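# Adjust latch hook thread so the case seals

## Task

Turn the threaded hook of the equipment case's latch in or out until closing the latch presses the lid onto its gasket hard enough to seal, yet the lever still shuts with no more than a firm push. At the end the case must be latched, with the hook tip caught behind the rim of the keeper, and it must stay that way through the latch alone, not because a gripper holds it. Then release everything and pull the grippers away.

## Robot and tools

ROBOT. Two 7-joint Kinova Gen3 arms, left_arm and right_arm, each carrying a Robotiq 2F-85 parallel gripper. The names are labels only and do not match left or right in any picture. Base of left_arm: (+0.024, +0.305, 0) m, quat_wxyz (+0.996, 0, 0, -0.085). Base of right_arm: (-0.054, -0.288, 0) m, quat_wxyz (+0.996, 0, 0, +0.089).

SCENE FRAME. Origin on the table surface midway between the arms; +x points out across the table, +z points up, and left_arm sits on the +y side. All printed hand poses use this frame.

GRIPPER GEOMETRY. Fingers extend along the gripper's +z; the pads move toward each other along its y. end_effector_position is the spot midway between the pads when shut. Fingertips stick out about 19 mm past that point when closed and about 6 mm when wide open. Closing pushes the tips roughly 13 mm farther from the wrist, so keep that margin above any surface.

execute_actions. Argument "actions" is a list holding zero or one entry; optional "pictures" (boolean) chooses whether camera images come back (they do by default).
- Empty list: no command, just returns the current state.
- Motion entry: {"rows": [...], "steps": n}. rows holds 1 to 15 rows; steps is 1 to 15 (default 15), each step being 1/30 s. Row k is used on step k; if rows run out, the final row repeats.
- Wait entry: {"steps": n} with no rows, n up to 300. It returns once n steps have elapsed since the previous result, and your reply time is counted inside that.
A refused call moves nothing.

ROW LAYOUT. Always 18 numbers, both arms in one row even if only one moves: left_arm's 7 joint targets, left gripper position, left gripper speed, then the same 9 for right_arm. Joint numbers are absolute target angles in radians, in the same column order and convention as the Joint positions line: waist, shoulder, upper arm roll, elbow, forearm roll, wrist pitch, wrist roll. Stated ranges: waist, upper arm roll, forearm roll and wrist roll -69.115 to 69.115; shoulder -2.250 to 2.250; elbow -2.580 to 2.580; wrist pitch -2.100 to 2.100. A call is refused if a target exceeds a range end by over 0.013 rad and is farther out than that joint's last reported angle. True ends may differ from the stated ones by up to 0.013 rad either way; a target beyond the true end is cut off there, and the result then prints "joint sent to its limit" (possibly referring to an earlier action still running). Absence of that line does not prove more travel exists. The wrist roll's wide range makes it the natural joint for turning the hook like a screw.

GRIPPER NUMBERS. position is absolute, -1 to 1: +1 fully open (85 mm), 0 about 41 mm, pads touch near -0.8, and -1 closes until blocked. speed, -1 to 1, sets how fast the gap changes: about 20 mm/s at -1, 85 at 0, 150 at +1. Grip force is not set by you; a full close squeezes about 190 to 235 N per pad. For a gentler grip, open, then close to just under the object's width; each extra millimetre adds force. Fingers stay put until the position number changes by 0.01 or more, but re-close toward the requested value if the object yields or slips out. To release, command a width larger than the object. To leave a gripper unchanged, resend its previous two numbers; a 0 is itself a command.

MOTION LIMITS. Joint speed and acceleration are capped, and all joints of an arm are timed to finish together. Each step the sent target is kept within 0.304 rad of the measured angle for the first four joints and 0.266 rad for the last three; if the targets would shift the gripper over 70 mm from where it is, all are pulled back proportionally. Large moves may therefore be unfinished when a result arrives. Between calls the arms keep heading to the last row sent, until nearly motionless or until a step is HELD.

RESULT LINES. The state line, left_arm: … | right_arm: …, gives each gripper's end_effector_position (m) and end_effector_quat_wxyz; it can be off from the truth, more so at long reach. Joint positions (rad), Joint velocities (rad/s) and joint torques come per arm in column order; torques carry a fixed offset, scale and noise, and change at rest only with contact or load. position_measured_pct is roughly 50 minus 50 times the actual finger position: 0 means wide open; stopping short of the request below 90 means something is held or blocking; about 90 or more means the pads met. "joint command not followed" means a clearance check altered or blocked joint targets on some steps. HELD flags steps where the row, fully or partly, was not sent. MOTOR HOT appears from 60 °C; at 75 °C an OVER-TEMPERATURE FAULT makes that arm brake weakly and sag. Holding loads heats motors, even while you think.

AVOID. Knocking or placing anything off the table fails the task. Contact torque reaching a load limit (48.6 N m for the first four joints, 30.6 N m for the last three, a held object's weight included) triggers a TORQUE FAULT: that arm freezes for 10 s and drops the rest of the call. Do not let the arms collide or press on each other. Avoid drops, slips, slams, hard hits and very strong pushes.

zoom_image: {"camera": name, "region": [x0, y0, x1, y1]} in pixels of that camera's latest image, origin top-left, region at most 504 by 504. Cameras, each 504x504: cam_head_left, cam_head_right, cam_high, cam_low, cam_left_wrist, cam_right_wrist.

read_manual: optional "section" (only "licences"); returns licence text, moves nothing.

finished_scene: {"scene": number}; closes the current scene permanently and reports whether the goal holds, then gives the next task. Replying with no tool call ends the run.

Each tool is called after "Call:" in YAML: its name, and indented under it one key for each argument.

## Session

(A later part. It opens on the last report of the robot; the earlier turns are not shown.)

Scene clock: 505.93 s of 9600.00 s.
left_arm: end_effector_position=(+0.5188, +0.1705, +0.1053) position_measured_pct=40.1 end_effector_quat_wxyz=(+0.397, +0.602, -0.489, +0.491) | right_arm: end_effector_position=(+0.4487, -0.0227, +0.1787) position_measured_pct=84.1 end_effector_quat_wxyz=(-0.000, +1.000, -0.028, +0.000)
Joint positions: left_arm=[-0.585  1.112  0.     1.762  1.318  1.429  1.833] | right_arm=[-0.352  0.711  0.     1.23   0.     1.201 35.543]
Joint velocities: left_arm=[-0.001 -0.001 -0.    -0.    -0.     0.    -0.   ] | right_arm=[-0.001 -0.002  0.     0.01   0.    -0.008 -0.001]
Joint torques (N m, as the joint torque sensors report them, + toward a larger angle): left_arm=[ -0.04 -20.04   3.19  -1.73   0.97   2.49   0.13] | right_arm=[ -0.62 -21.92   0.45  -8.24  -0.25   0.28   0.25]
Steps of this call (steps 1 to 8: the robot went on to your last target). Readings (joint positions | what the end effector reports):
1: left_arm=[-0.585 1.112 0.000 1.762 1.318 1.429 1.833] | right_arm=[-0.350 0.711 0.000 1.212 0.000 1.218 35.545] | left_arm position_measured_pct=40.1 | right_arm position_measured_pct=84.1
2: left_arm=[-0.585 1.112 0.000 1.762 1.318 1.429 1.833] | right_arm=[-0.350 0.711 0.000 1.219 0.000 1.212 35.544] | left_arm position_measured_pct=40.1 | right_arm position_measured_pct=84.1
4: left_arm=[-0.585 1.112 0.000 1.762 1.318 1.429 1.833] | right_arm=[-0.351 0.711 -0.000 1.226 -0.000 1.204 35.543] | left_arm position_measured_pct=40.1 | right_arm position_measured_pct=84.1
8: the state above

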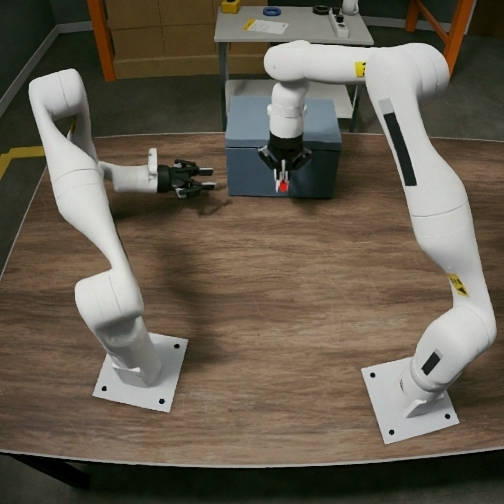

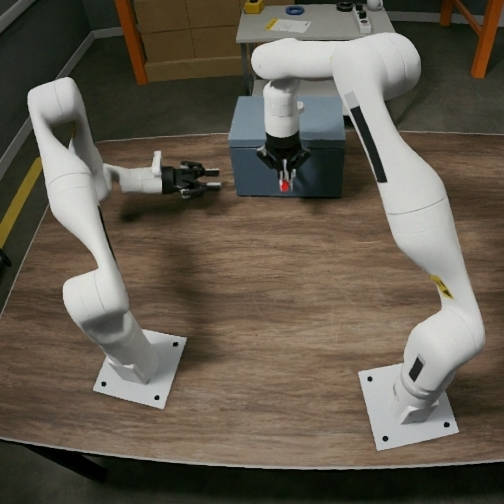

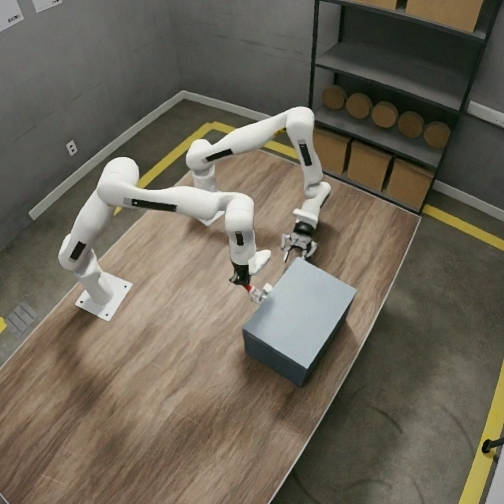

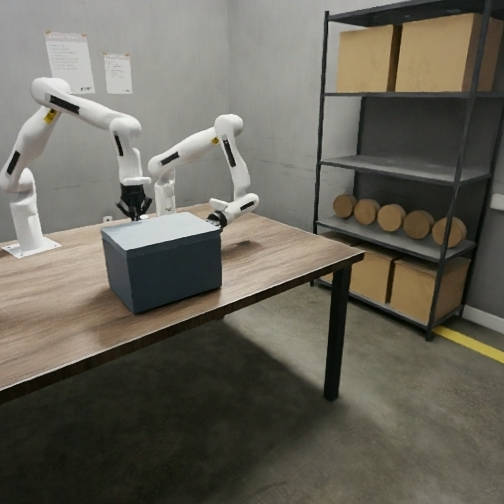

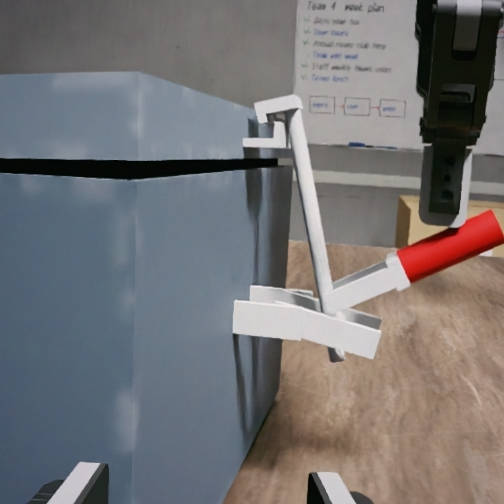

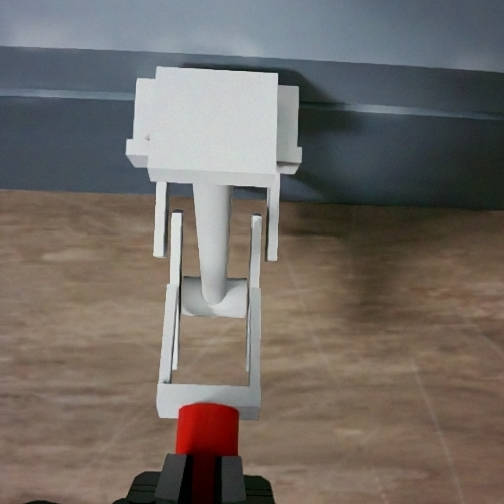

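Call:
execute_actions:
  actions:
    - {"rows":[[-0.585,1.112,0,1.762,1.318,1.429,1.833,0.2,0, -0.3532,0.7106,0,1.2398,0,1.1913,35.5416,-0.69,0],[-0.585,1.112,0,1.762,1.318,1.429,1.833,0.2,0, -0.3545,0.7104,0,1.2485,0,1.1827,35.5404,-0.69,0],[-0.585,1.112,0,1.762,1.318,1.429,1.833,0.2,0, -0.3557,0.7103,0,1.2573,0,1.1741,35.5391,-0.69,0],[-0.585,1.112,0,1.762,1.318,1.429,1.833,0.2,0, -0.357,0.7101,0,1.2661,0,1.1655,35.5378,-0.69,0],[-0.585,1.112,0,1.762,1.318,1.429,1.833,0.2,0, -0.3583,0.71,0,1.2748,0,1.1568,35.5365,-0.69,0],[-0.585,1.112,0,1.762,1.318,1.429,1.833,0.2,0, -0.3596,0.7098,0,1.2836,0,1.1482,35.5352,-0.69,0],[-0.585,1.112,0,1.762,1.318,1.429,1.833,0.2,0, -0.3608,0.7097,0,1.2923,0,1.1396,35.534,-0.69,0],[-0.585,1.112,0,1.762,1.318,1.429,1.833,0.2,0, -0.3621,0.7095,0,1.3011,0,1.131,35.5327,-0.69,0]],"steps":15}
  pictures: false

Call:
execute_actions:
  actions:
    - {"steps":5}

Scene clock: 531.87 s of 9600.00 s.
left_arm: end_effector_position=(+0.5188, +0.1705, +0.1053) position_measured_pct=40.1 end_effector_quat_wxyz=(+0.397, +0.602, -0.489, +0.491) | right_arm: end_effector_position=(+0.4385, -0.0222, +0.1592) position_measured_pct=84.1 end_effector_quat_wxyz=(-0.000, +1.000, -0.028, +0.000)
Joint positions: left_arm=[-0.585  1.112  0.     1.762  1.318  1.429  1.833] | right_arm=[-0.362  0.71   0.     1.3    0.     1.132 35.533]
Joint velocities: left_arm=[-0.    -0.002 -0.001 -0.     0.    -0.    -0.   ] | right_arm=[-0.003 -0.002  0.001  0.016  0.    -0.015 -0.002]
Joint torques (N m, as the joint torque sensors report them, + toward a larger angle): left_arm=[ -0.34 -20.18   3.04  -1.6    0.83   2.53   0.08] | right_arm=[ -0.21 -21.87   0.17  -8.2    0.01   0.38   0.02]
Steps of this call (steps 1 to 30: the robot went on to your last target; steps 31 to 763: nothing new was sent; steps 764 to 778: all 15 steps of this action). Readings (joint positions | what the end effector reports):
764: left_arm=[-0.585 1.112 0.000 1.762 1.318 1.429 1.833] | right_arm=[-0.352 0.710 0.000 1.232 0.000 1.199 35.543] | left_arm position_measured_pct=40.1 | right_arm position_measured_pct=84.1
765: left_arm=[-0.585 1.112 0.000 1.762 1.318 1.429 1.833] | right_arm=[-0.352 0.710 0.000 1.235 0.000 1.196 35.542] | left_arm position_measured_pct=40.1 | right_arm position_measured_pct=84.1
767: left_arm=[-0.585 1.112 0.000 1.762 1.318 1.429 1.833] | right_arm=[-0.354 0.710 0.000 1.244 0.000 1.187 35.541] | left_arm position_measured_pct=40.1 | right_arm position_measured_pct=84.1
771: left_arm=[-0.585 1.112 0.000 1.762 1.318 1.429 1.833] | right_arm=[-0.358 0.709 0.000 1.274 0.000 1.158 35.537] | left_arm position_measured_pct=40.1 | right_arm position_measured_pct=84.1
778: the state above

Scene clock: 532.03 s of 9600.00 s.
left_arm: end_effector_position=(+0.5188, +0.1705, +0.1053) position_measured_pct=40.1 end_effector_quat_wxyz=(+0.397, +0.602, -0.489, +0.491) | right_arm: end_effector_position=(+0.4383, -0.0222, +0.1590) position_measured_pct=84.1 end_effector_quat_wxyz=(-0.000, +1.000, -0.028, +0.000)
Joint positions: left_arm=[-0.585  1.112  0.     1.762  1.318  1.429  1.833] | right_arm=[-0.362  0.709  0.     1.301  0.     1.131 35.533]
Joint velocities: left_arm=[ 0.002 -0.001 -0.001 -0.     0.001 -0.     0.   ] | right_arm=[-0.    -0.     0.     0.002  0.001 -0.001 -0.   ]
Joint torques (N m, as the joint torque sensors report them, + toward a larger angle): left_arm=[ -0.33 -19.98   3.19  -1.44   0.99   2.39   0.14] | right_arm=[ -0.38 -21.39   0.03  -8.12  -0.1   -0.17   0.33]
Steps of this call (steps 1 to 5: the robot went on to your last target). Readings (joint positions | what the end effector reports):
1: left_arm=[-0.585 1.112 0.000 1.762 1.318 1.429 1.833] | right_arm=[-0.362 0.710 0.000 1.300 0.000 1.132 35.533] | left_arm position_measured_pct=40.1 | right_arm position_measured_pct=84.1
2: left_arm=[-0.585 1.112 0.000 1.762 1.318 1.429 1.833] | right_arm=[-0.362 0.710 0.000 1.300 0.000 1.131 35.533] | left_arm position_measured_pct=40.1 | right_arm position_measured_pct=84.1
4: left_arm=[-0.585 1.112 0.000 1.762 1.318 1.429 1.833] | right_arm=[-0.362 0.709 0.000 1.301 0.000 1.131 35.533] | left_arm position_measured_pct=40.1 | right_arm position_measured_pct=84.1
5: the state above

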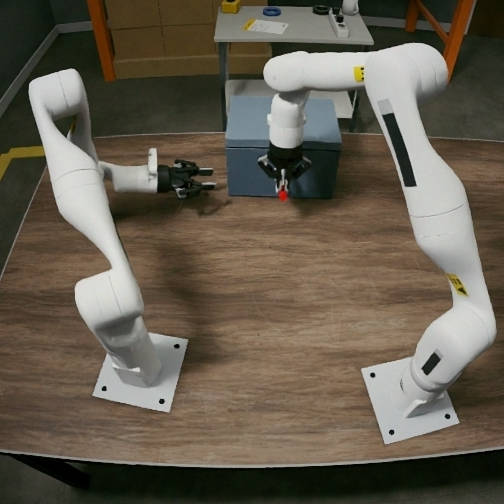

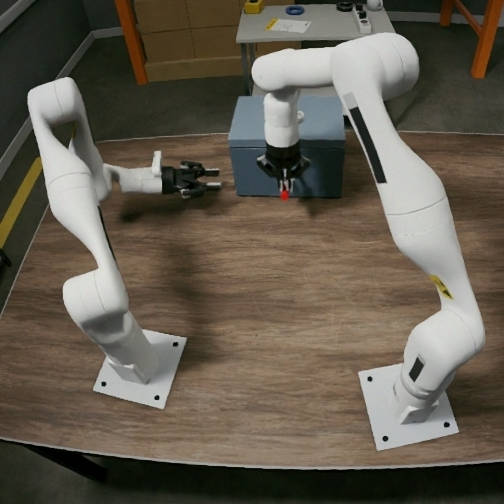

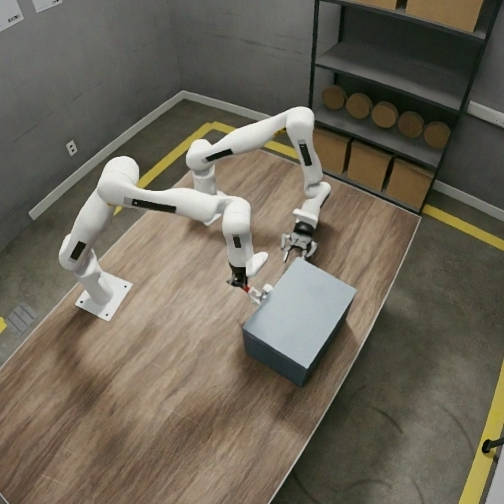

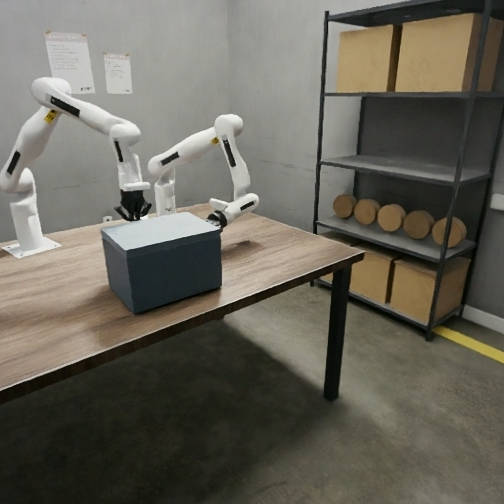

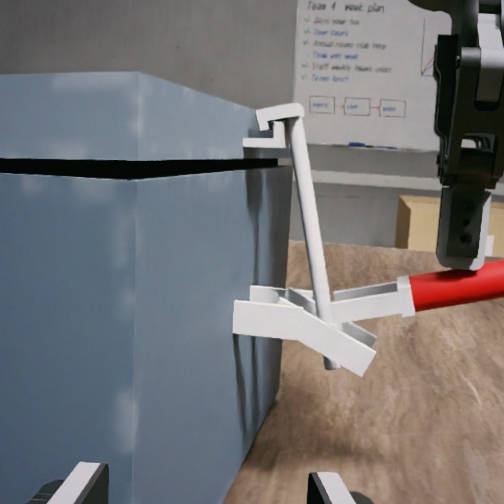

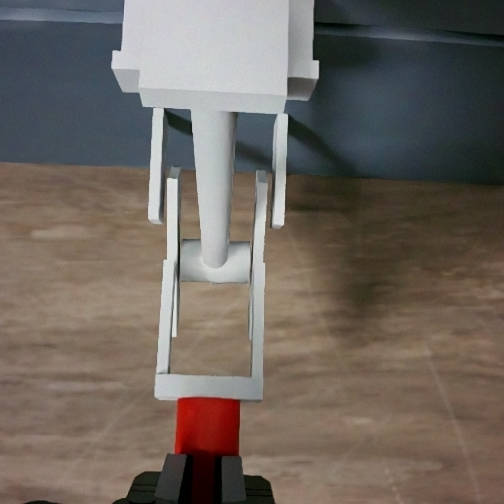

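Call:
zoom_image:
  camera: "cam_left_wrist"
  region: [235, 85, 325, 175]

Call:
zoom_image:
  camera: "cam_left_wrist"
  region: [225, 250, 435, 400]

Region (235, 85, 325, 175) of cam_left_wrist's 504x504 image, scaled by 5.600.

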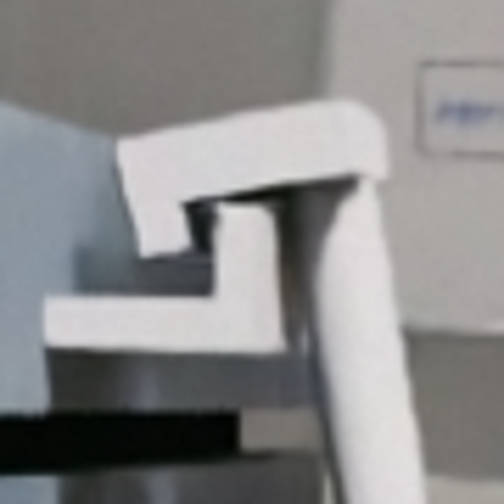

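Region (225, 250, 435, 400) of cam_left_wrist's 504x504 image, scaled by 2.400; it fills the top 360 rows of this view, and the rest is white.

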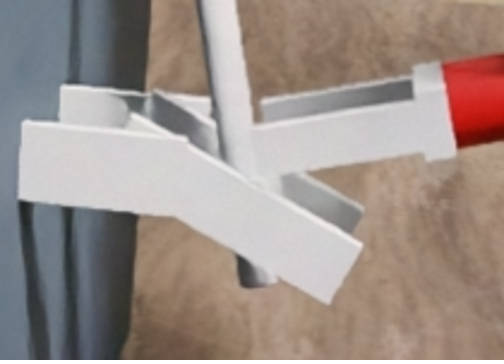

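Call:
execute_actions:
  actions:
    - {"rows":[[-0.585,1.112,0,1.762,1.318,1.429,1.833,0.2,0, -0.3631,0.7114,0,1.3091,0,1.1211,35.5317,-0.69,0],[-0.585,1.112,0,1.762,1.318,1.429,1.833,0.2,0, -0.364,0.7134,0,1.3171,0,1.1112,35.5308,-0.69,0],[-0.585,1.112,0,1.762,1.318,1.429,1.833,0.2,0, -0.365,0.7153,0,1.3251,0,1.1013,35.5299,-0.69,0]],"steps":12}
  pictures: false

Call:
execute_actions:
  actions:
    - {"rows":[[-0.585,1.112,0,1.762,1.318,1.429,1.833,0.2,0, -0.3659,0.7172,0,1.333,0,1.0913,35.5289,-0.69,0],[-0.585,1.112,0,1.762,1.318,1.429,1.833,0.2,0, -0.3668,0.7192,0,1.341,0,1.0814,35.528,-0.69,0],[-0.585,1.112,0,1.762,1.318,1.429,1.833,0.2,0, -0.3678,0.7211,0,1.349,0,1.0715,35.527,-0.69,0]],"steps":14}

Scene clock: 592.43 s of 9600.00 s.
left_arm: end_effector_position=(+0.5188, +0.1705, +0.1053) position_measured_pct=40.1 end_effector_quat_wxyz=(+0.397, +0.602, -0.489, +0.491) | right_arm: end_effector_position=(+0.4355, -0.0220, +0.1491) position_measured_pct=84.1 end_effector_quat_wxyz=(+0.000, +1.000, -0.028, +0.000)
Joint positions: left_arm=[-0.585  1.112  0.     1.762  1.318  1.429  1.833] | right_arm=[-0.365  0.715  0.     1.325  0.     1.102 35.53 ]
Joint velocities: left_arm=[-0.001  0.001  0.     0.    -0.     0.001 -0.   ] | right_arm=[-0.001  0.001  0.     0.004  0.    -0.005 -0.   ]
Joint torques (N m, as the joint torque sensors report them, + toward a larger angle): left_arm=[ -0.2  -20.14   3.14  -1.38   1.21   2.51   0.18] | right_arm=[ -0.07 -21.42   0.    -8.31  -0.3   -0.51   0.17]
Steps of this call (steps 1 to 15: the robot went on to your last target; steps 16 to 1800: nothing new was sent; steps 1801 to 1812: all 12 steps of this action). Readings (joint positions | what the end effector reports):
1801: left_arm=[-0.585 1.112 0.000 1.762 1.318 1.429 1.833] | right_arm=[-0.362 0.709 0.000 1.302 0.000 1.130 35.533] | left_arm position_measured_pct=40.1 | right_arm position_measured_pct=84.1
1802: left_arm=[-0.585 1.112 0.000 1.762 1.318 1.429 1.833] | right_arm=[-0.362 0.710 0.000 1.304 0.000 1.127 35.532] | left_arm position_measured_pct=40.1 | right_arm position_measured_pct=84.1
1804: left_arm=[-0.585 1.112 0.000 1.762 1.318 1.429 1.833] | right_arm=[-0.364 0.712 0.000 1.313 0.000 1.116 35.531] | left_arm position_measured_pct=40.1 | right_arm position_measured_pct=84.1
1808: left_arm=[-0.585 1.112 0.000 1.762 1.318 1.429 1.833] | right_arm=[-0.365 0.715 0.000 1.323 0.000 1.104 35.530] | left_arm position_measured_pct=40.1 | right_arm position_measured_pct=84.1
1812: the state above

Scene clock: 592.90 s of 9600.00 s.
left_arm: end_effector_position=(+0.5188, +0.1705, +0.1053) position_measured_pct=40.1 end_effector_quat_wxyz=(+0.397, +0.602, -0.489, +0.491) | right_arm: end_effector_position=(+0.4337, -0.0219, +0.1410) position_measured_pct=84.1 end_effector_quat_wxyz=(-0.001, +1.000, -0.028, +0.002)
Joint positions: left_arm=[-0.585  1.112  0.     1.762  1.318  1.429  1.833] | right_arm=[-0.367  0.718  0.001  1.348  0.     1.072 35.527]
Joint velocities: left_arm=[ 0.     0.001  0.     0.    -0.    -0.    -0.   ] | right_arm=[-0.002 -0.002 -0.     0.002  0.    -0.002 -0.   ]
Joint torques (N m, as the joint torque sensors report them, + toward a larger angle): left_arm=[ -0.51 -20.16   3.27  -1.88   0.92   2.46   0.02] | right_arm=[ -0.73 -19.13  -0.25  -7.3   -0.43  -0.27   0.01]
Steps of this call (steps 1 to 14: all 14 steps of this action). Readings (joint positions | what the end effector reports):
1: left_arm=[-0.585 1.112 0.000 1.762 1.318 1.429 1.833] | right_arm=[-0.365 0.715 0.000 1.326 0.000 1.101 35.530] | left_arm position_measured_pct=40.1 | right_arm position_measured_pct=84.1
2: left_arm=[-0.585 1.112 0.000 1.762 1.318 1.429 1.833] | right_arm=[-0.365 0.716 0.000 1.328 0.000 1.097 35.530] | left_arm position_measured_pct=40.1 | right_arm position_measured_pct=84.1
4: left_arm=[-0.585 1.112 0.000 1.762 1.318 1.429 1.833] | right_arm=[-0.366 0.718 0.000 1.337 0.000 1.086 35.528] | left_arm position_measured_pct=40.1 | right_arm position_measured_pct=84.1
8: left_arm=[-0.585 1.112 0.000 1.762 1.318 1.429 1.833] | right_arm=[-0.367 0.719 0.000 1.346 0.000 1.074 35.527] | left_arm position_measured_pct=40.1 | right_arm position_measured_pct=84.1
14: the state above

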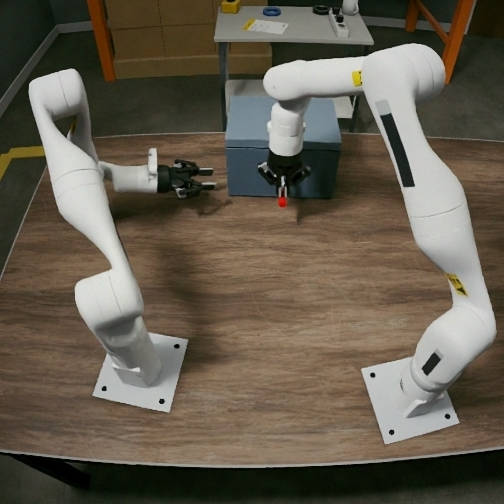

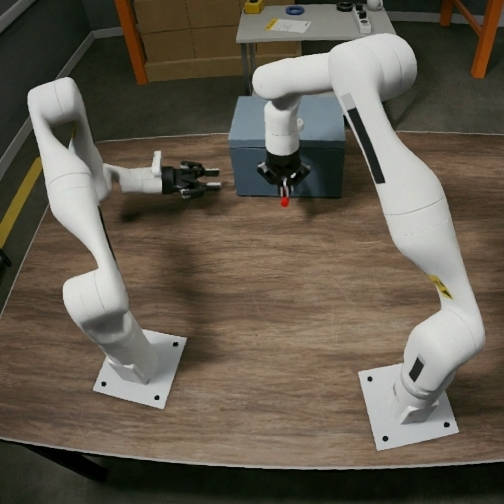

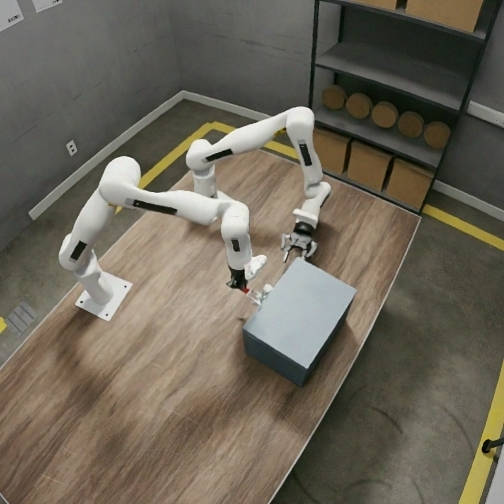

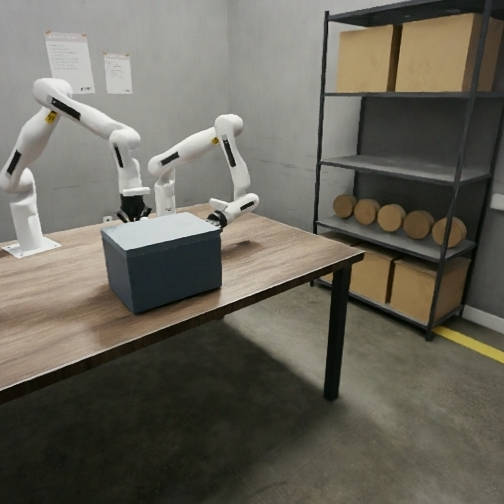

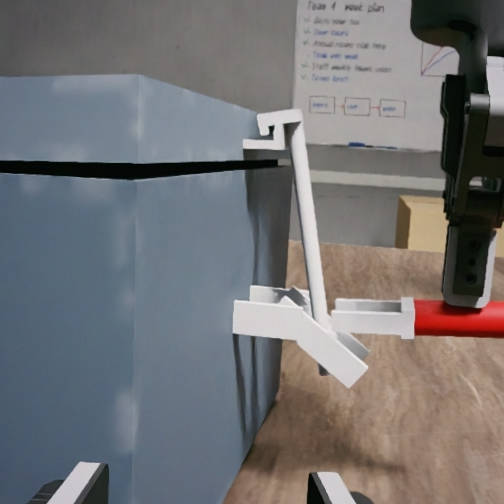

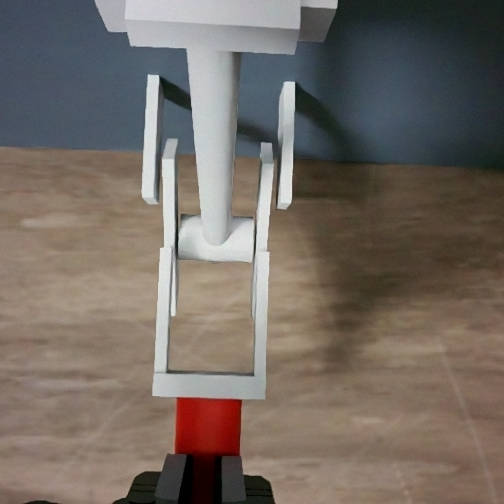

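Call:
zoom_image:
  camera: "cam_left_wrist"
  region: [100, 130, 200, 210]

Call:
zoom_image:
  camera: "cam_left_wrist"
  region: [235, 95, 325, 185]

Region (100, 130, 200, 210) of cam_left_wrist's 504x504 image, scaled by 5.040; it fills the top 403 rows of this view, and the rest is white.

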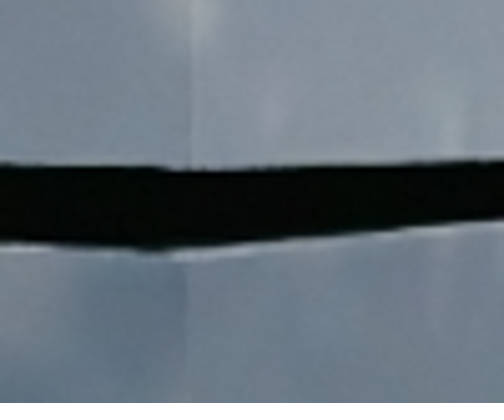

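Region (235, 95, 325, 185) of cam_left_wrist's 504x504 image, scaled by 5.600.

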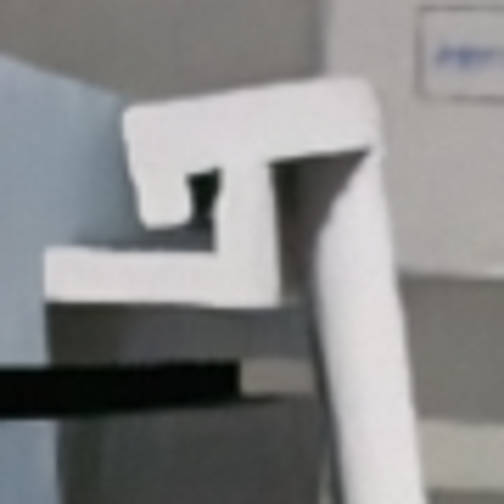

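Call:
execute_actions:
  actions:
    - {"rows":[[-0.585,1.112,0,1.762,1.318,1.429,1.833,0.2,0, -0.369,0.722,0,1.3562,0,1.0634,35.5258,-0.69,0],[-0.585,1.112,0,1.762,1.318,1.429,1.833,0.2,0, -0.3702,0.723,0,1.3634,0,1.0552,35.5246,-0.69,0],[-0.585,1.112,0,1.762,1.318,1.429,1.833,0.2,0, -0.3714,0.7239,0,1.3707,0,1.0471,35.5234,-0.69,0],[-0.585,1.112,0,1.762,1.318,1.429,1.833,0.2,0, -0.3726,0.7248,0,1.3779,0,1.0389,35.5222,-0.69,0],[-0.585,1.112,0,1.762,1.318,1.429,1.833,0.2,0, -0.3738,0.7258,0,1.3851,0,1.0308,35.521,-0.69,0],[-0.585,1.112,0,1.762,1.318,1.429,1.833,0.2,0, -0.375,0.7267,0,1.3923,0,1.0226,35.5198,-0.69,0]],"steps":15}
  pictures: false

Call:
execute_actions:
  actions:
    - {"steps":5}

Scene clock: 620.33 s of 9600.00 s.
left_arm: end_effector_position=(+0.5188, +0.1705, +0.1053) position_measured_pct=40.1 end_effector_quat_wxyz=(+0.397, +0.602, -0.489, +0.491) | right_arm: end_effector_position=(+0.4301, -0.0221, +0.1291) position_measured_pct=84.1 end_effector_quat_wxyz=(-0.002, +1.000, -0.029, +0.006)
Joint positions: left_arm=[-0.585  1.112  0.     1.762  1.318  1.429  1.833] | right_arm=[-0.373  0.72   0.002  1.388  0.002  1.022 35.52 ]
Joint velocities: left_arm=[-0.     0.001 -0.     0.    -0.     0.     0.   ] | right_arm=[ 0.001  0.001  0.001  0.005  0.001 -0.006 -0.001]
Joint torques (N m, as the joint torque sensors report them, + toward a larger angle): left_arm=[ -0.38 -20.07   2.94  -1.82   1.04   2.62  -0.12] | right_arm=[ -2.13 -15.74  -1.38  -3.98  -1.3    0.86   0.28]
Steps of this call (steps 1 to 15: the robot went on to your last target; steps 16 to 808: nothing new was sent; steps 809 to 823: all 15 steps of this action). Readings (joint positions | what the end effector reports):
809: left_arm=[-0.585 1.112 0.000 1.762 1.318 1.429 1.833] | right_arm=[-0.367 0.718 0.001 1.348 0.000 1.071 35.527] | left_arm position_measured_pct=40.1 | right_arm position_measured_pct=84.1
810: left_arm=[-0.585 1.112 0.000 1.762 1.318 1.429 1.833] | right_arm=[-0.368 0.718 0.001 1.351 0.001 1.068 35.527] | left_arm position_measured_pct=40.1 | right_arm position_measured_pct=84.1
812: left_arm=[-0.585 1.112 0.000 1.762 1.318 1.429 1.833] | right_arm=[-0.369 0.719 0.001 1.359 0.001 1.058 35.525] | left_arm position_measured_pct=40.1 | right_arm position_measured_pct=84.1
816: left_arm=[-0.585 1.112 0.000 1.762 1.318 1.429 1.833] | right_arm=[-0.372 0.721 0.002 1.380 0.002 1.032 35.521] | left_arm position_measured_pct=40.1 | right_arm position_measured_pct=84.1
823: the state above

Scene clock: 620.50 s of 9600.00 s.
left_arm: end_effector_position=(+0.5188, +0.1705, +0.1053) position_measured_pct=40.1 end_effector_quat_wxyz=(+0.397, +0.602, -0.489, +0.491) | right_arm: end_effector_position=(+0.4301, -0.0221, +0.1290) position_measured_pct=84.1 end_effector_quat_wxyz=(-0.002, +1.000, -0.029, +0.006)
Joint positions: left_arm=[-0.585  1.112  0.     1.762  1.318  1.429  1.833] | right_arm=[-0.373  0.72   0.002  1.388  0.002  1.021 35.52 ]
Joint velocities: left_arm=[ 0.001 -0.     0.001 -0.     0.001  0.     0.001] | right_arm=[ 0.002  0.     0.     0.     0.    -0.    -0.   ]
Joint torques (N m, as the joint torque sensors report them, + toward a larger angle): left_arm=[ -0.58 -20.4    3.38  -1.72   1.18   2.65   0.11] | right_arm=[ -2.11 -15.76  -1.67  -4.79  -1.21   0.57   0.34]
Steps of this call (steps 1 to 5: the robot went on to your last target). Readings (joint positions | what the end effector reports):
1: left_arm=[-0.585 1.112 0.000 1.762 1.318 1.429 1.833] | right_arm=[-0.373 0.720 0.002 1.388 0.002 1.021 35.520] | left_arm position_measured_pct=40.1 | right_arm position_measured_pct=84.1
2: left_arm=[-0.585 1.112 0.000 1.762 1.318 1.429 1.833] | right_arm=[-0.373 0.720 0.002 1.388 0.002 1.021 35.520] | left_arm position_measured_pct=40.1 | right_arm position_measured_pct=84.1
4: left_arm=[-0.585 1.112 0.000 1.762 1.318 1.429 1.833] | right_arm=[-0.373 0.720 0.002 1.388 0.002 1.021 35.520] | left_arm position_measured_pct=40.1 | right_arm position_measured_pct=84.1
5: the state above

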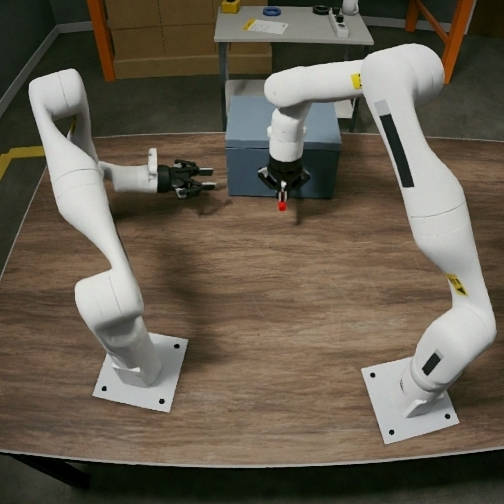

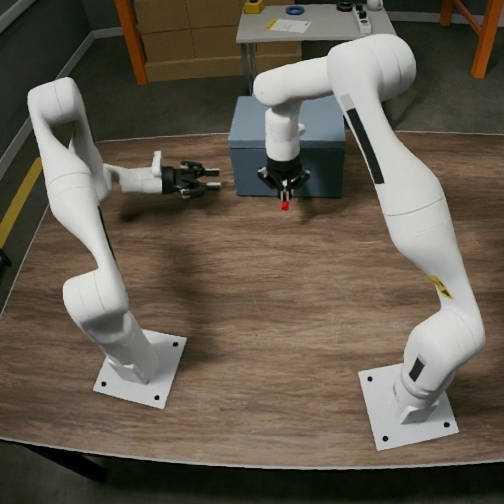

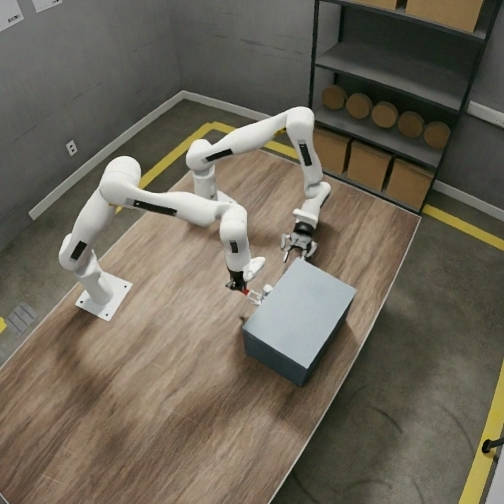

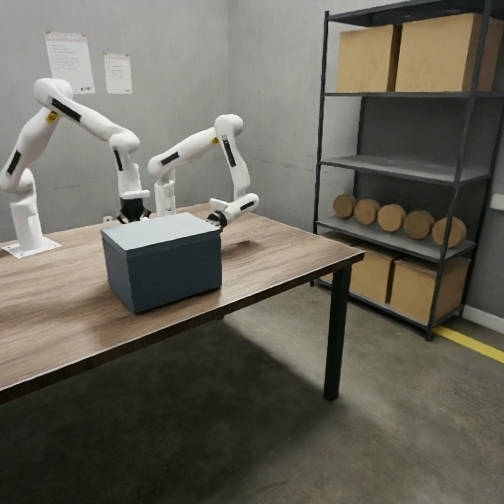

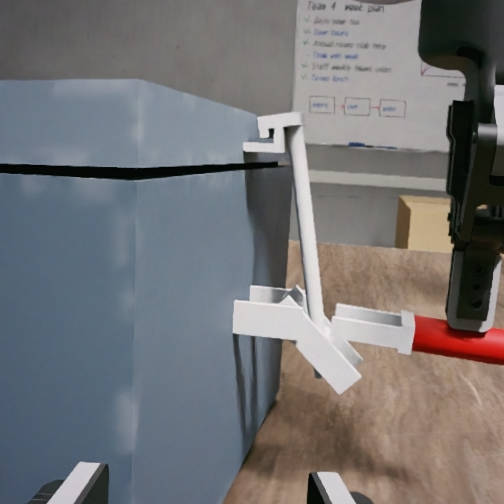

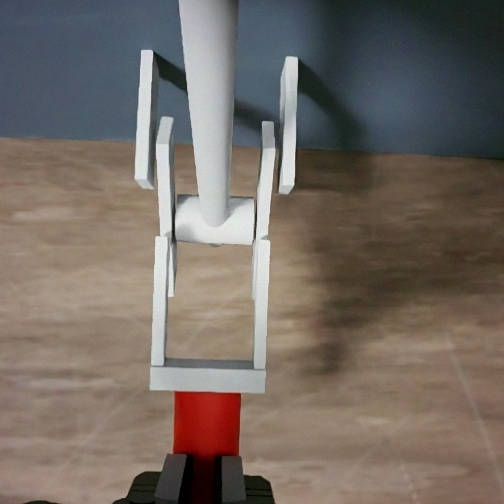

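Call:
zoom_image:
  camera: "cam_left_wrist"
  region: [100, 130, 200, 210]

Call:
zoom_image:
  camera: "cam_left_wrist"
  region: [235, 95, 325, 185]

Call:
zoom_image:
  camera: "cam_left_wrist"
  region: [225, 265, 504, 410]

Region (100, 130, 200, 210) of cam_left_wrist's 504x504 image, scaled by 5.040; it fills the top 403 rows of this view, and the rest is white.

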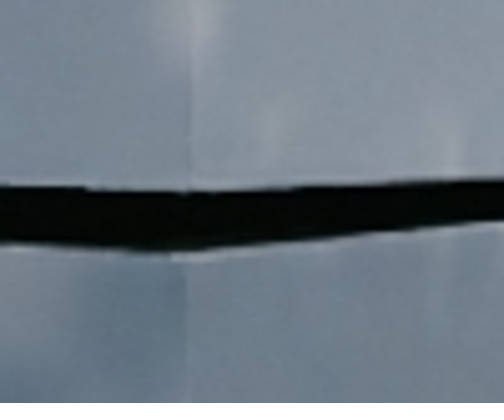

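Region (235, 95, 325, 185) of cam_left_wrist's 504x504 image, scaled by 5.600.

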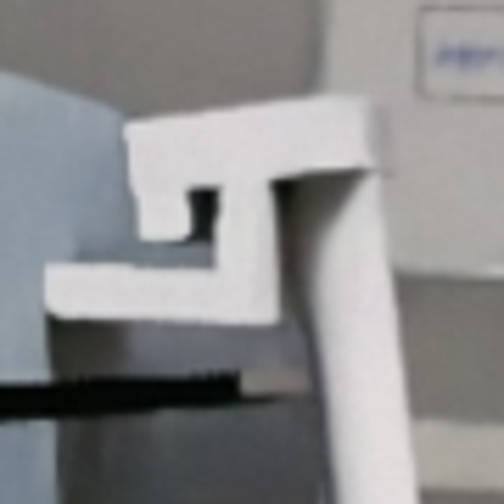

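Region (225, 265, 504, 410) of cam_left_wrist's 504x504 image, scaled by 1.806; it fills the top 262 rows of this view, and the rest is white.

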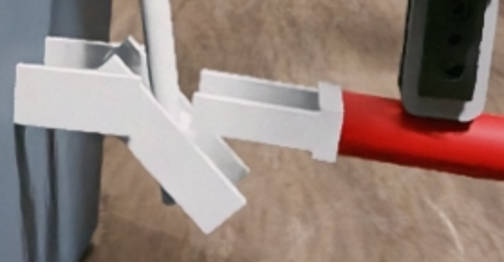

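Call:
execute_actions:
  actions:
    - {"rows":[[-0.585,1.112,0,1.762,1.318,1.429,1.833,0.2,0, -0.3738,0.7258,0,1.3851,0,1.0308,35.521,-0.69,0],[-0.585,1.112,0,1.762,1.318,1.429,1.833,0.2,0, -0.3726,0.7248,0,1.3779,0,1.0389,35.5222,-0.69,0],[-0.585,1.112,0,1.762,1.318,1.429,1.833,0.2,0, -0.3714,0.7239,0,1.3707,0,1.0471,35.5234,-0.69,0],[-0.585,1.112,0,1.762,1.318,1.429,1.833,0.2,0, -0.3702,0.723,0,1.3634,0,1.0552,35.5246,-0.69,0],[-0.585,1.112,0,1.762,1.318,1.429,1.833,0.2,0, -0.369,0.722,0,1.3562,0,1.0634,35.5258,-0.69,0],[-0.585,1.112,0,1.762,1.318,1.429,1.833,0.2,0, -0.3678,0.7211,0,1.349,0,1.0715,35.527,-0.69,0],[-0.585,1.112,0,1.762,1.318,1.429,1.833,0.2,0, -0.3668,0.7192,0,1.341,0,1.0814,35.528,-0.69,0],[-0.585,1.112,0,1.762,1.318,1.429,1.833,0.2,0, -0.3659,0.7172,0,1.333,0,1.0913,35.529,-0.69,0],[-0.585,1.112,0,1.762,1.318,1.429,1.833,0.2,0, -0.365,0.7153,0,1.3251,0,1.1013,35.53,-0.69,0],[-0.585,1.112,0,1.762,1.318,1.429,1.833,0.2,0, -0.364,0.7134,0,1.3171,0,1.1112,35.531,-0.69,0],[-0.585,1.112,0,1.762,1.318,1.429,1.833,0.2,0, -0.3631,0.7114,0,1.3091,0,1.1211,35.532,-0.69,0],[-0.585,1.112,0,1.762,1.318,1.429,1.833,0.2,0, -0.3621,0.7095,0,1.3011,0,1.131,35.5327,-0.69,0],[-0.585,1.112,0,1.762,1.318,1.429,1.833,0.2,0, -0.3582,0.7101,0,1.2641,0,1.1674,35.5366,-0.69,0],[-0.585,1.112,0,1.762,1.318,1.429,1.833,0.2,0, -0.3544,0.7107,0,1.227,0,1.2039,35.5405,-0.69,0],[-0.585,1.112,0,1.762,1.318,1.429,1.833,0.2,0, -0.3505,0.7113,0,1.19,0,1.2403,35.5443,-0.69,0]],"steps":15}
  pictures: false

Call:
execute_actions:
  actions:
    - {"rows":[[-0.585,1.112,0,1.762,1.318,1.429,1.833,0.2,0, -0.3466,0.7119,0,1.153,0,1.2768,35.5482,-0.69,0],[-0.585,1.112,0,1.762,1.318,1.429,1.833,0.2,0, -0.3428,0.7124,0,1.116,0,1.3132,35.5521,-0.69,0],[-0.585,1.112,0,1.762,1.318,1.429,1.833,0.2,0, -0.3389,0.713,0,1.079,0,1.3496,35.556,-0.2,0],[-0.585,1.112,0,1.762,1.318,1.429,1.833,0.2,0, -0.335,0.7136,0,1.042,0,1.386,35.5598,-0.2,0],[-0.585,1.112,0,1.762,1.318,1.429,1.833,0.2,0, -0.3312,0.7142,0,1.0049,0,1.4225,35.5637,-0.2,0],[-0.585,1.112,0,1.762,1.318,1.429,1.833,0.2,0, -0.3312,0.7142,0,1.0049,0,1.4225,35.5637,-0.2,0],[-0.585,1.112,0,1.762,1.318,1.429,1.833,0.2,0, -0.3312,0.7142,0,1.0049,0,1.4225,35.5637,-0.2,0],[-0.585,1.112,0,1.762,1.318,1.429,1.833,0.2,0, -0.3312,0.7142,0,1.0049,0,1.4225,35.5637,-0.2,0],[-0.585,1.112,0,1.762,1.318,1.429,1.833,0.2,0, -0.3249,0.7345,0,0.9653,0,1.4418,35.57,-0.2,0],[-0.585,1.112,0,1.762,1.318,1.429,1.833,0.2,0, -0.3186,0.7549,0,0.9257,0,1.4611,35.5763,-0.2,0],[-0.585,1.112,0,1.762,1.318,1.429,1.833,0.2,0, -0.3123,0.7752,0,0.8861,0,1.4804,35.5826,-0.2,0],[-0.585,1.112,0,1.762,1.318,1.429,1.833,0.2,0, -0.306,0.7955,0,0.8464,0,1.4996,35.5888,-0.2,0],[-0.585,1.112,0,1.762,1.318,1.429,1.833,0.2,0, -0.2997,0.8158,0,0.8068,0,1.5189,35.5951,-0.2,0],[-0.585,1.112,0,1.762,1.318,1.429,1.833,0.2,0, -0.2934,0.8362,0,0.7672,0,1.5382,35.6014,-0.2,0],[-0.585,1.112,0,1.762,1.318,1.429,1.833,0.2,0, -0.2871,0.8565,0,0.7276,0,1.5575,35.6077,-0.2,0]],"steps":15}
  pictures: false

Call:
execute_actions:
  actions:
    - {"steps":15}

Scene clock: 681.00 s of 9600.00 s.
left_arm: end_effector_position=(+0.5188, +0.1705, +0.1053) position_measured_pct=40.1 end_effector_quat_wxyz=(+0.397, +0.602, -0.489, +0.491) | right_arm: end_effector_position=(+0.4401, -0.0216, +0.1603) position_measured_pct=84.1 end_effector_quat_wxyz=(-0.000, +1.000, -0.028, -0.000)
Joint positions: left_arm=[-0.585  1.112  0.     1.762  1.318  1.429  1.833] | right_arm=[-0.361  0.713 -0.     1.29  -0.     1.139 35.534]
Joint velocities: left_arm=[-0.001 -0.001  0.001  0.     0.     0.001  0.001] | right_arm=[ 0.056  0.001 -0.    -0.524 -0.     0.532  0.055]
Joint torques (N m, as the joint torque sensors report them, + toward a larger angle): left_arm=[ -0.11 -20.45   3.    -1.5    1.1    2.52   0.05] | right_arm=[  0.35 -23.07   0.68  -9.6   -0.28  -0.4    0.12]
Steps of this call (steps 1 to 15: the robot went on to your last target; steps 16 to 1800: nothing new was sent; steps 1801 to 1815: all 15 steps of this action). Readings (joint positions | what the end effector reports):
1801: left_arm=[-0.585 1.112 0.000 1.762 1.318 1.429 1.833] | right_arm=[-0.373 0.720 0.002 1.387 0.002 1.022 35.520] | left_arm position_measured_pct=40.1 | right_arm position_measured_pct=84.1
1802: left_arm=[-0.585 1.112 0.000 1.762 1.318 1.429 1.833] | right_arm=[-0.372 0.720 0.002 1.385 0.002 1.025 35.520] | left_arm position_measured_pct=40.1 | right_arm position_measured_pct=84.1
1804: left_arm=[-0.585 1.112 0.000 1.762 1.318 1.429 1.833] | right_arm=[-0.371 0.720 0.001 1.378 0.001 1.035 35.522] | left_arm position_measured_pct=40.1 | right_arm position_measured_pct=84.1
1808: left_arm=[-0.585 1.112 0.000 1.762 1.318 1.429 1.833] | right_arm=[-0.368 0.718 0.000 1.356 0.000 1.065 35.526] | left_arm position_measured_pct=40.1 | right_arm position_measured_pct=84.1
1815: the state above

Scene clock: 681.50 s of 9600.00 s.
left_arm: end_effector_position=(+0.5188, +0.1705, +0.1053) position_measured_pct=40.1 end_effector_quat_wxyz=(+0.397, +0.602, -0.489, +0.491) | right_arm: end_effector_position=(+0.4919, -0.0232, +0.2499) position_measured_pct=60.3 end_effector_quat_wxyz=(-0.003, +1.000, -0.028, +0.005)
Joint positions: left_arm=[-0.585  1.112  0.     1.762  1.318  1.429  1.833] | right_arm=[-0.315  0.759 -0.     0.905 -0.     1.467 35.58 ]
Joint velocities: left_arm=[ 0.     0.    -0.    -0.    -0.001  0.     0.   ] | right_arm=[ 0.14   0.515  0.002 -0.922  0.     0.476  0.141]
Joint torques (N m, as the joint torque sensors report them, + toward a larger angle): left_arm=[ -0.1  -19.99   3.11  -1.69   1.06   2.44   0.31] | right_arm=[ -0.15 -18.89  -0.18  -8.25  -0.07  -0.15   0.26]
Steps of this call (steps 1 to 15: all 15 steps of this action). Readings (joint positions | what the end effector reports):
1: left_arm=[-0.585 1.112 0.000 1.762 1.318 1.429 1.833] | right_arm=[-0.359 0.713 -0.000 1.271 -0.000 1.158 35.536] | left_arm position_measured_pct=40.1 | right_arm position_measured_pct=84.1
2: left_arm=[-0.585 1.112 0.000 1.762 1.318 1.429 1.833] | right_arm=[-0.356 0.713 -0.000 1.249 -0.000 1.180 35.538] | left_arm position_measured_pct=40.1 | right_arm position_measured_pct=84.1
4: left_arm=[-0.585 1.112 0.000 1.762 1.318 1.429 1.833] | right_arm=[-0.351 0.713 -0.000 1.198 -0.000 1.231 35.543] | left_arm position_measured_pct=40.1 | right_arm position_measured_pct=83.7
8: left_arm=[-0.585 1.112 0.000 1.762 1.318 1.429 1.833] | right_arm=[-0.340 0.713 0.000 1.086 0.000 1.342 35.555] | left_arm position_measured_pct=40.1 | right_arm position_measured_pct=74.2
15: the state above

Scene clock: 682.00 s of 9600.00 s.
left_arm: end_effector_position=(+0.5188, +0.1705, +0.1053) position_measured_pct=40.1 end_effector_quat_wxyz=(+0.397, +0.602, -0.489, +0.491) | right_arm: end_effector_position=(+0.5224, -0.0266, +0.2455) position_measured_pct=59.9 end_effector_quat_wxyz=(-0.000, +1.000, -0.028, +0.000)
Joint positions: left_arm=[-0.585  1.112  0.     1.762  1.318  1.429  1.833] | right_arm=[-0.287  0.855  0.     0.728  0.     1.557 35.608]
Joint velocities: left_arm=[ 0.001 -0.002 -0.001 -0.    -0.     0.    -0.   ] | right_arm=[ 0.002  0.01   0.    -0.004 -0.     0.001  0.   ]
Joint torques (N m, as the joint torque sensors report them, + toward a larger angle): left_arm=[ -0.58 -20.16   3.12  -1.61   0.92   2.66   0.25] | right_arm=[ -0.4  -25.01   0.47  -8.97  -0.2    0.25   0.17]
Steps of this call (steps 1 to 15: the robot went on to your last target). Readings (joint positions | what the end effector reports):
1: left_arm=[-0.585 1.112 0.000 1.762 1.318 1.429 1.833] | right_arm=[-0.310 0.776 -0.000 0.874 -0.000 1.483 35.584] | left_arm position_measured_pct=40.1 | right_arm position_measured_pct=60.3
2: left_arm=[-0.585 1.112 0.000 1.762 1.318 1.429 1.833] | right_arm=[-0.305 0.793 -0.000 0.844 0.000 1.498 35.589] | left_arm position_measured_pct=40.1 | right_arm position_measured_pct=59.9
4: left_arm=[-0.585 1.112 0.000 1.762 1.318 1.429 1.833] | right_arm=[-0.297 0.821 0.000 0.793 0.000 1.525 35.598] | left_arm position_measured_pct=40.1 | right_arm position_measured_pct=59.9
8: left_arm=[-0.585 1.112 0.000 1.762 1.318 1.429 1.833] | right_arm=[-0.289 0.849 0.000 0.736 0.000 1.554 35.607] | left_arm position_measured_pct=40.1 | right_arm position_measured_pct=59.9
15: the state above

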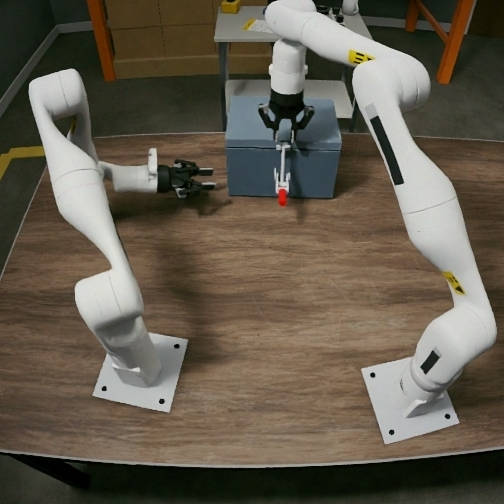

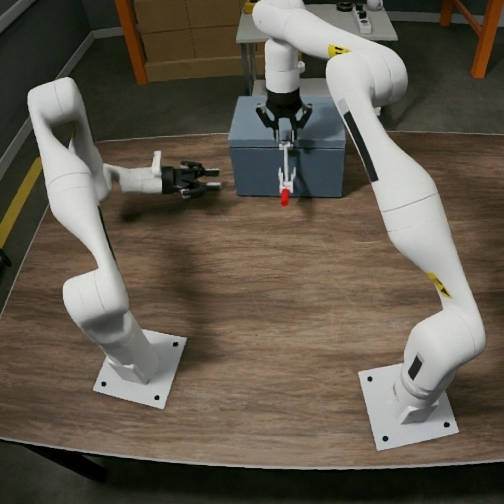

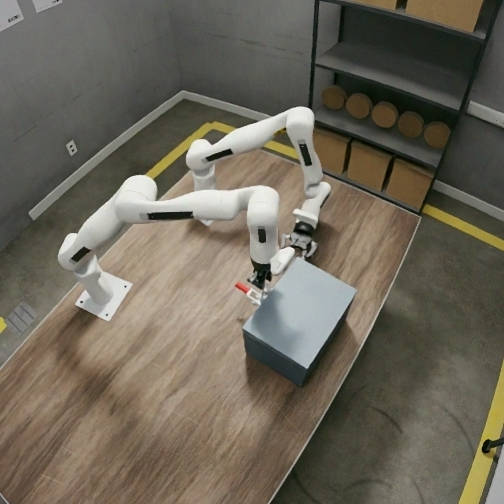

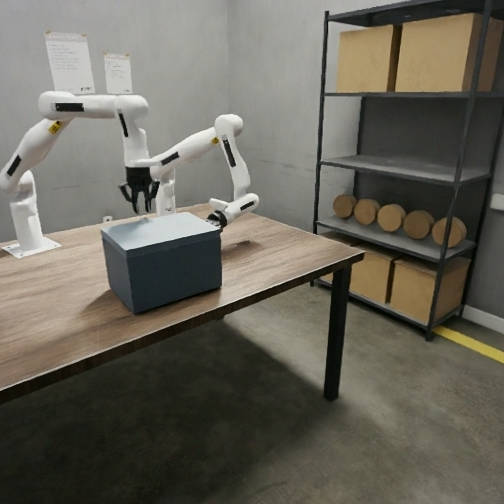

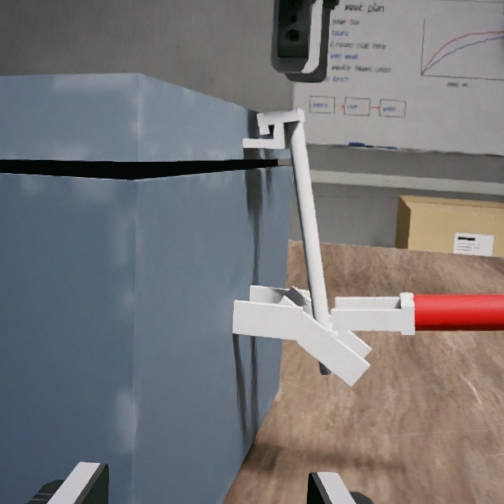

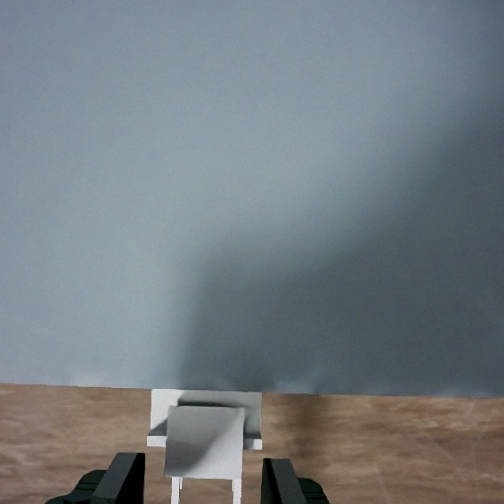

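Call:
zoom_image:
  camera: "cam_left_wrist"
  region: [235, 50, 355, 170]

Region (235, 50, 355, 170) of cam_left_wrist's 504x504 image, scaled by 4.200.

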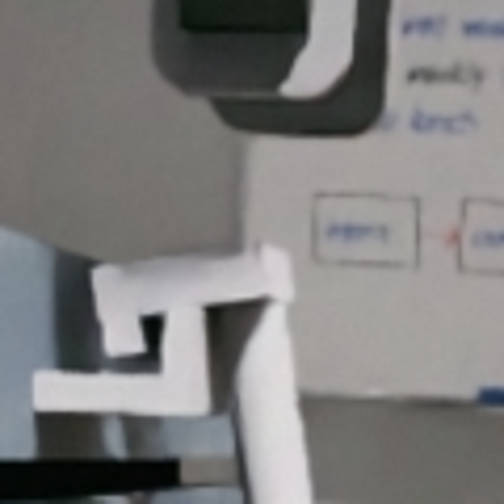

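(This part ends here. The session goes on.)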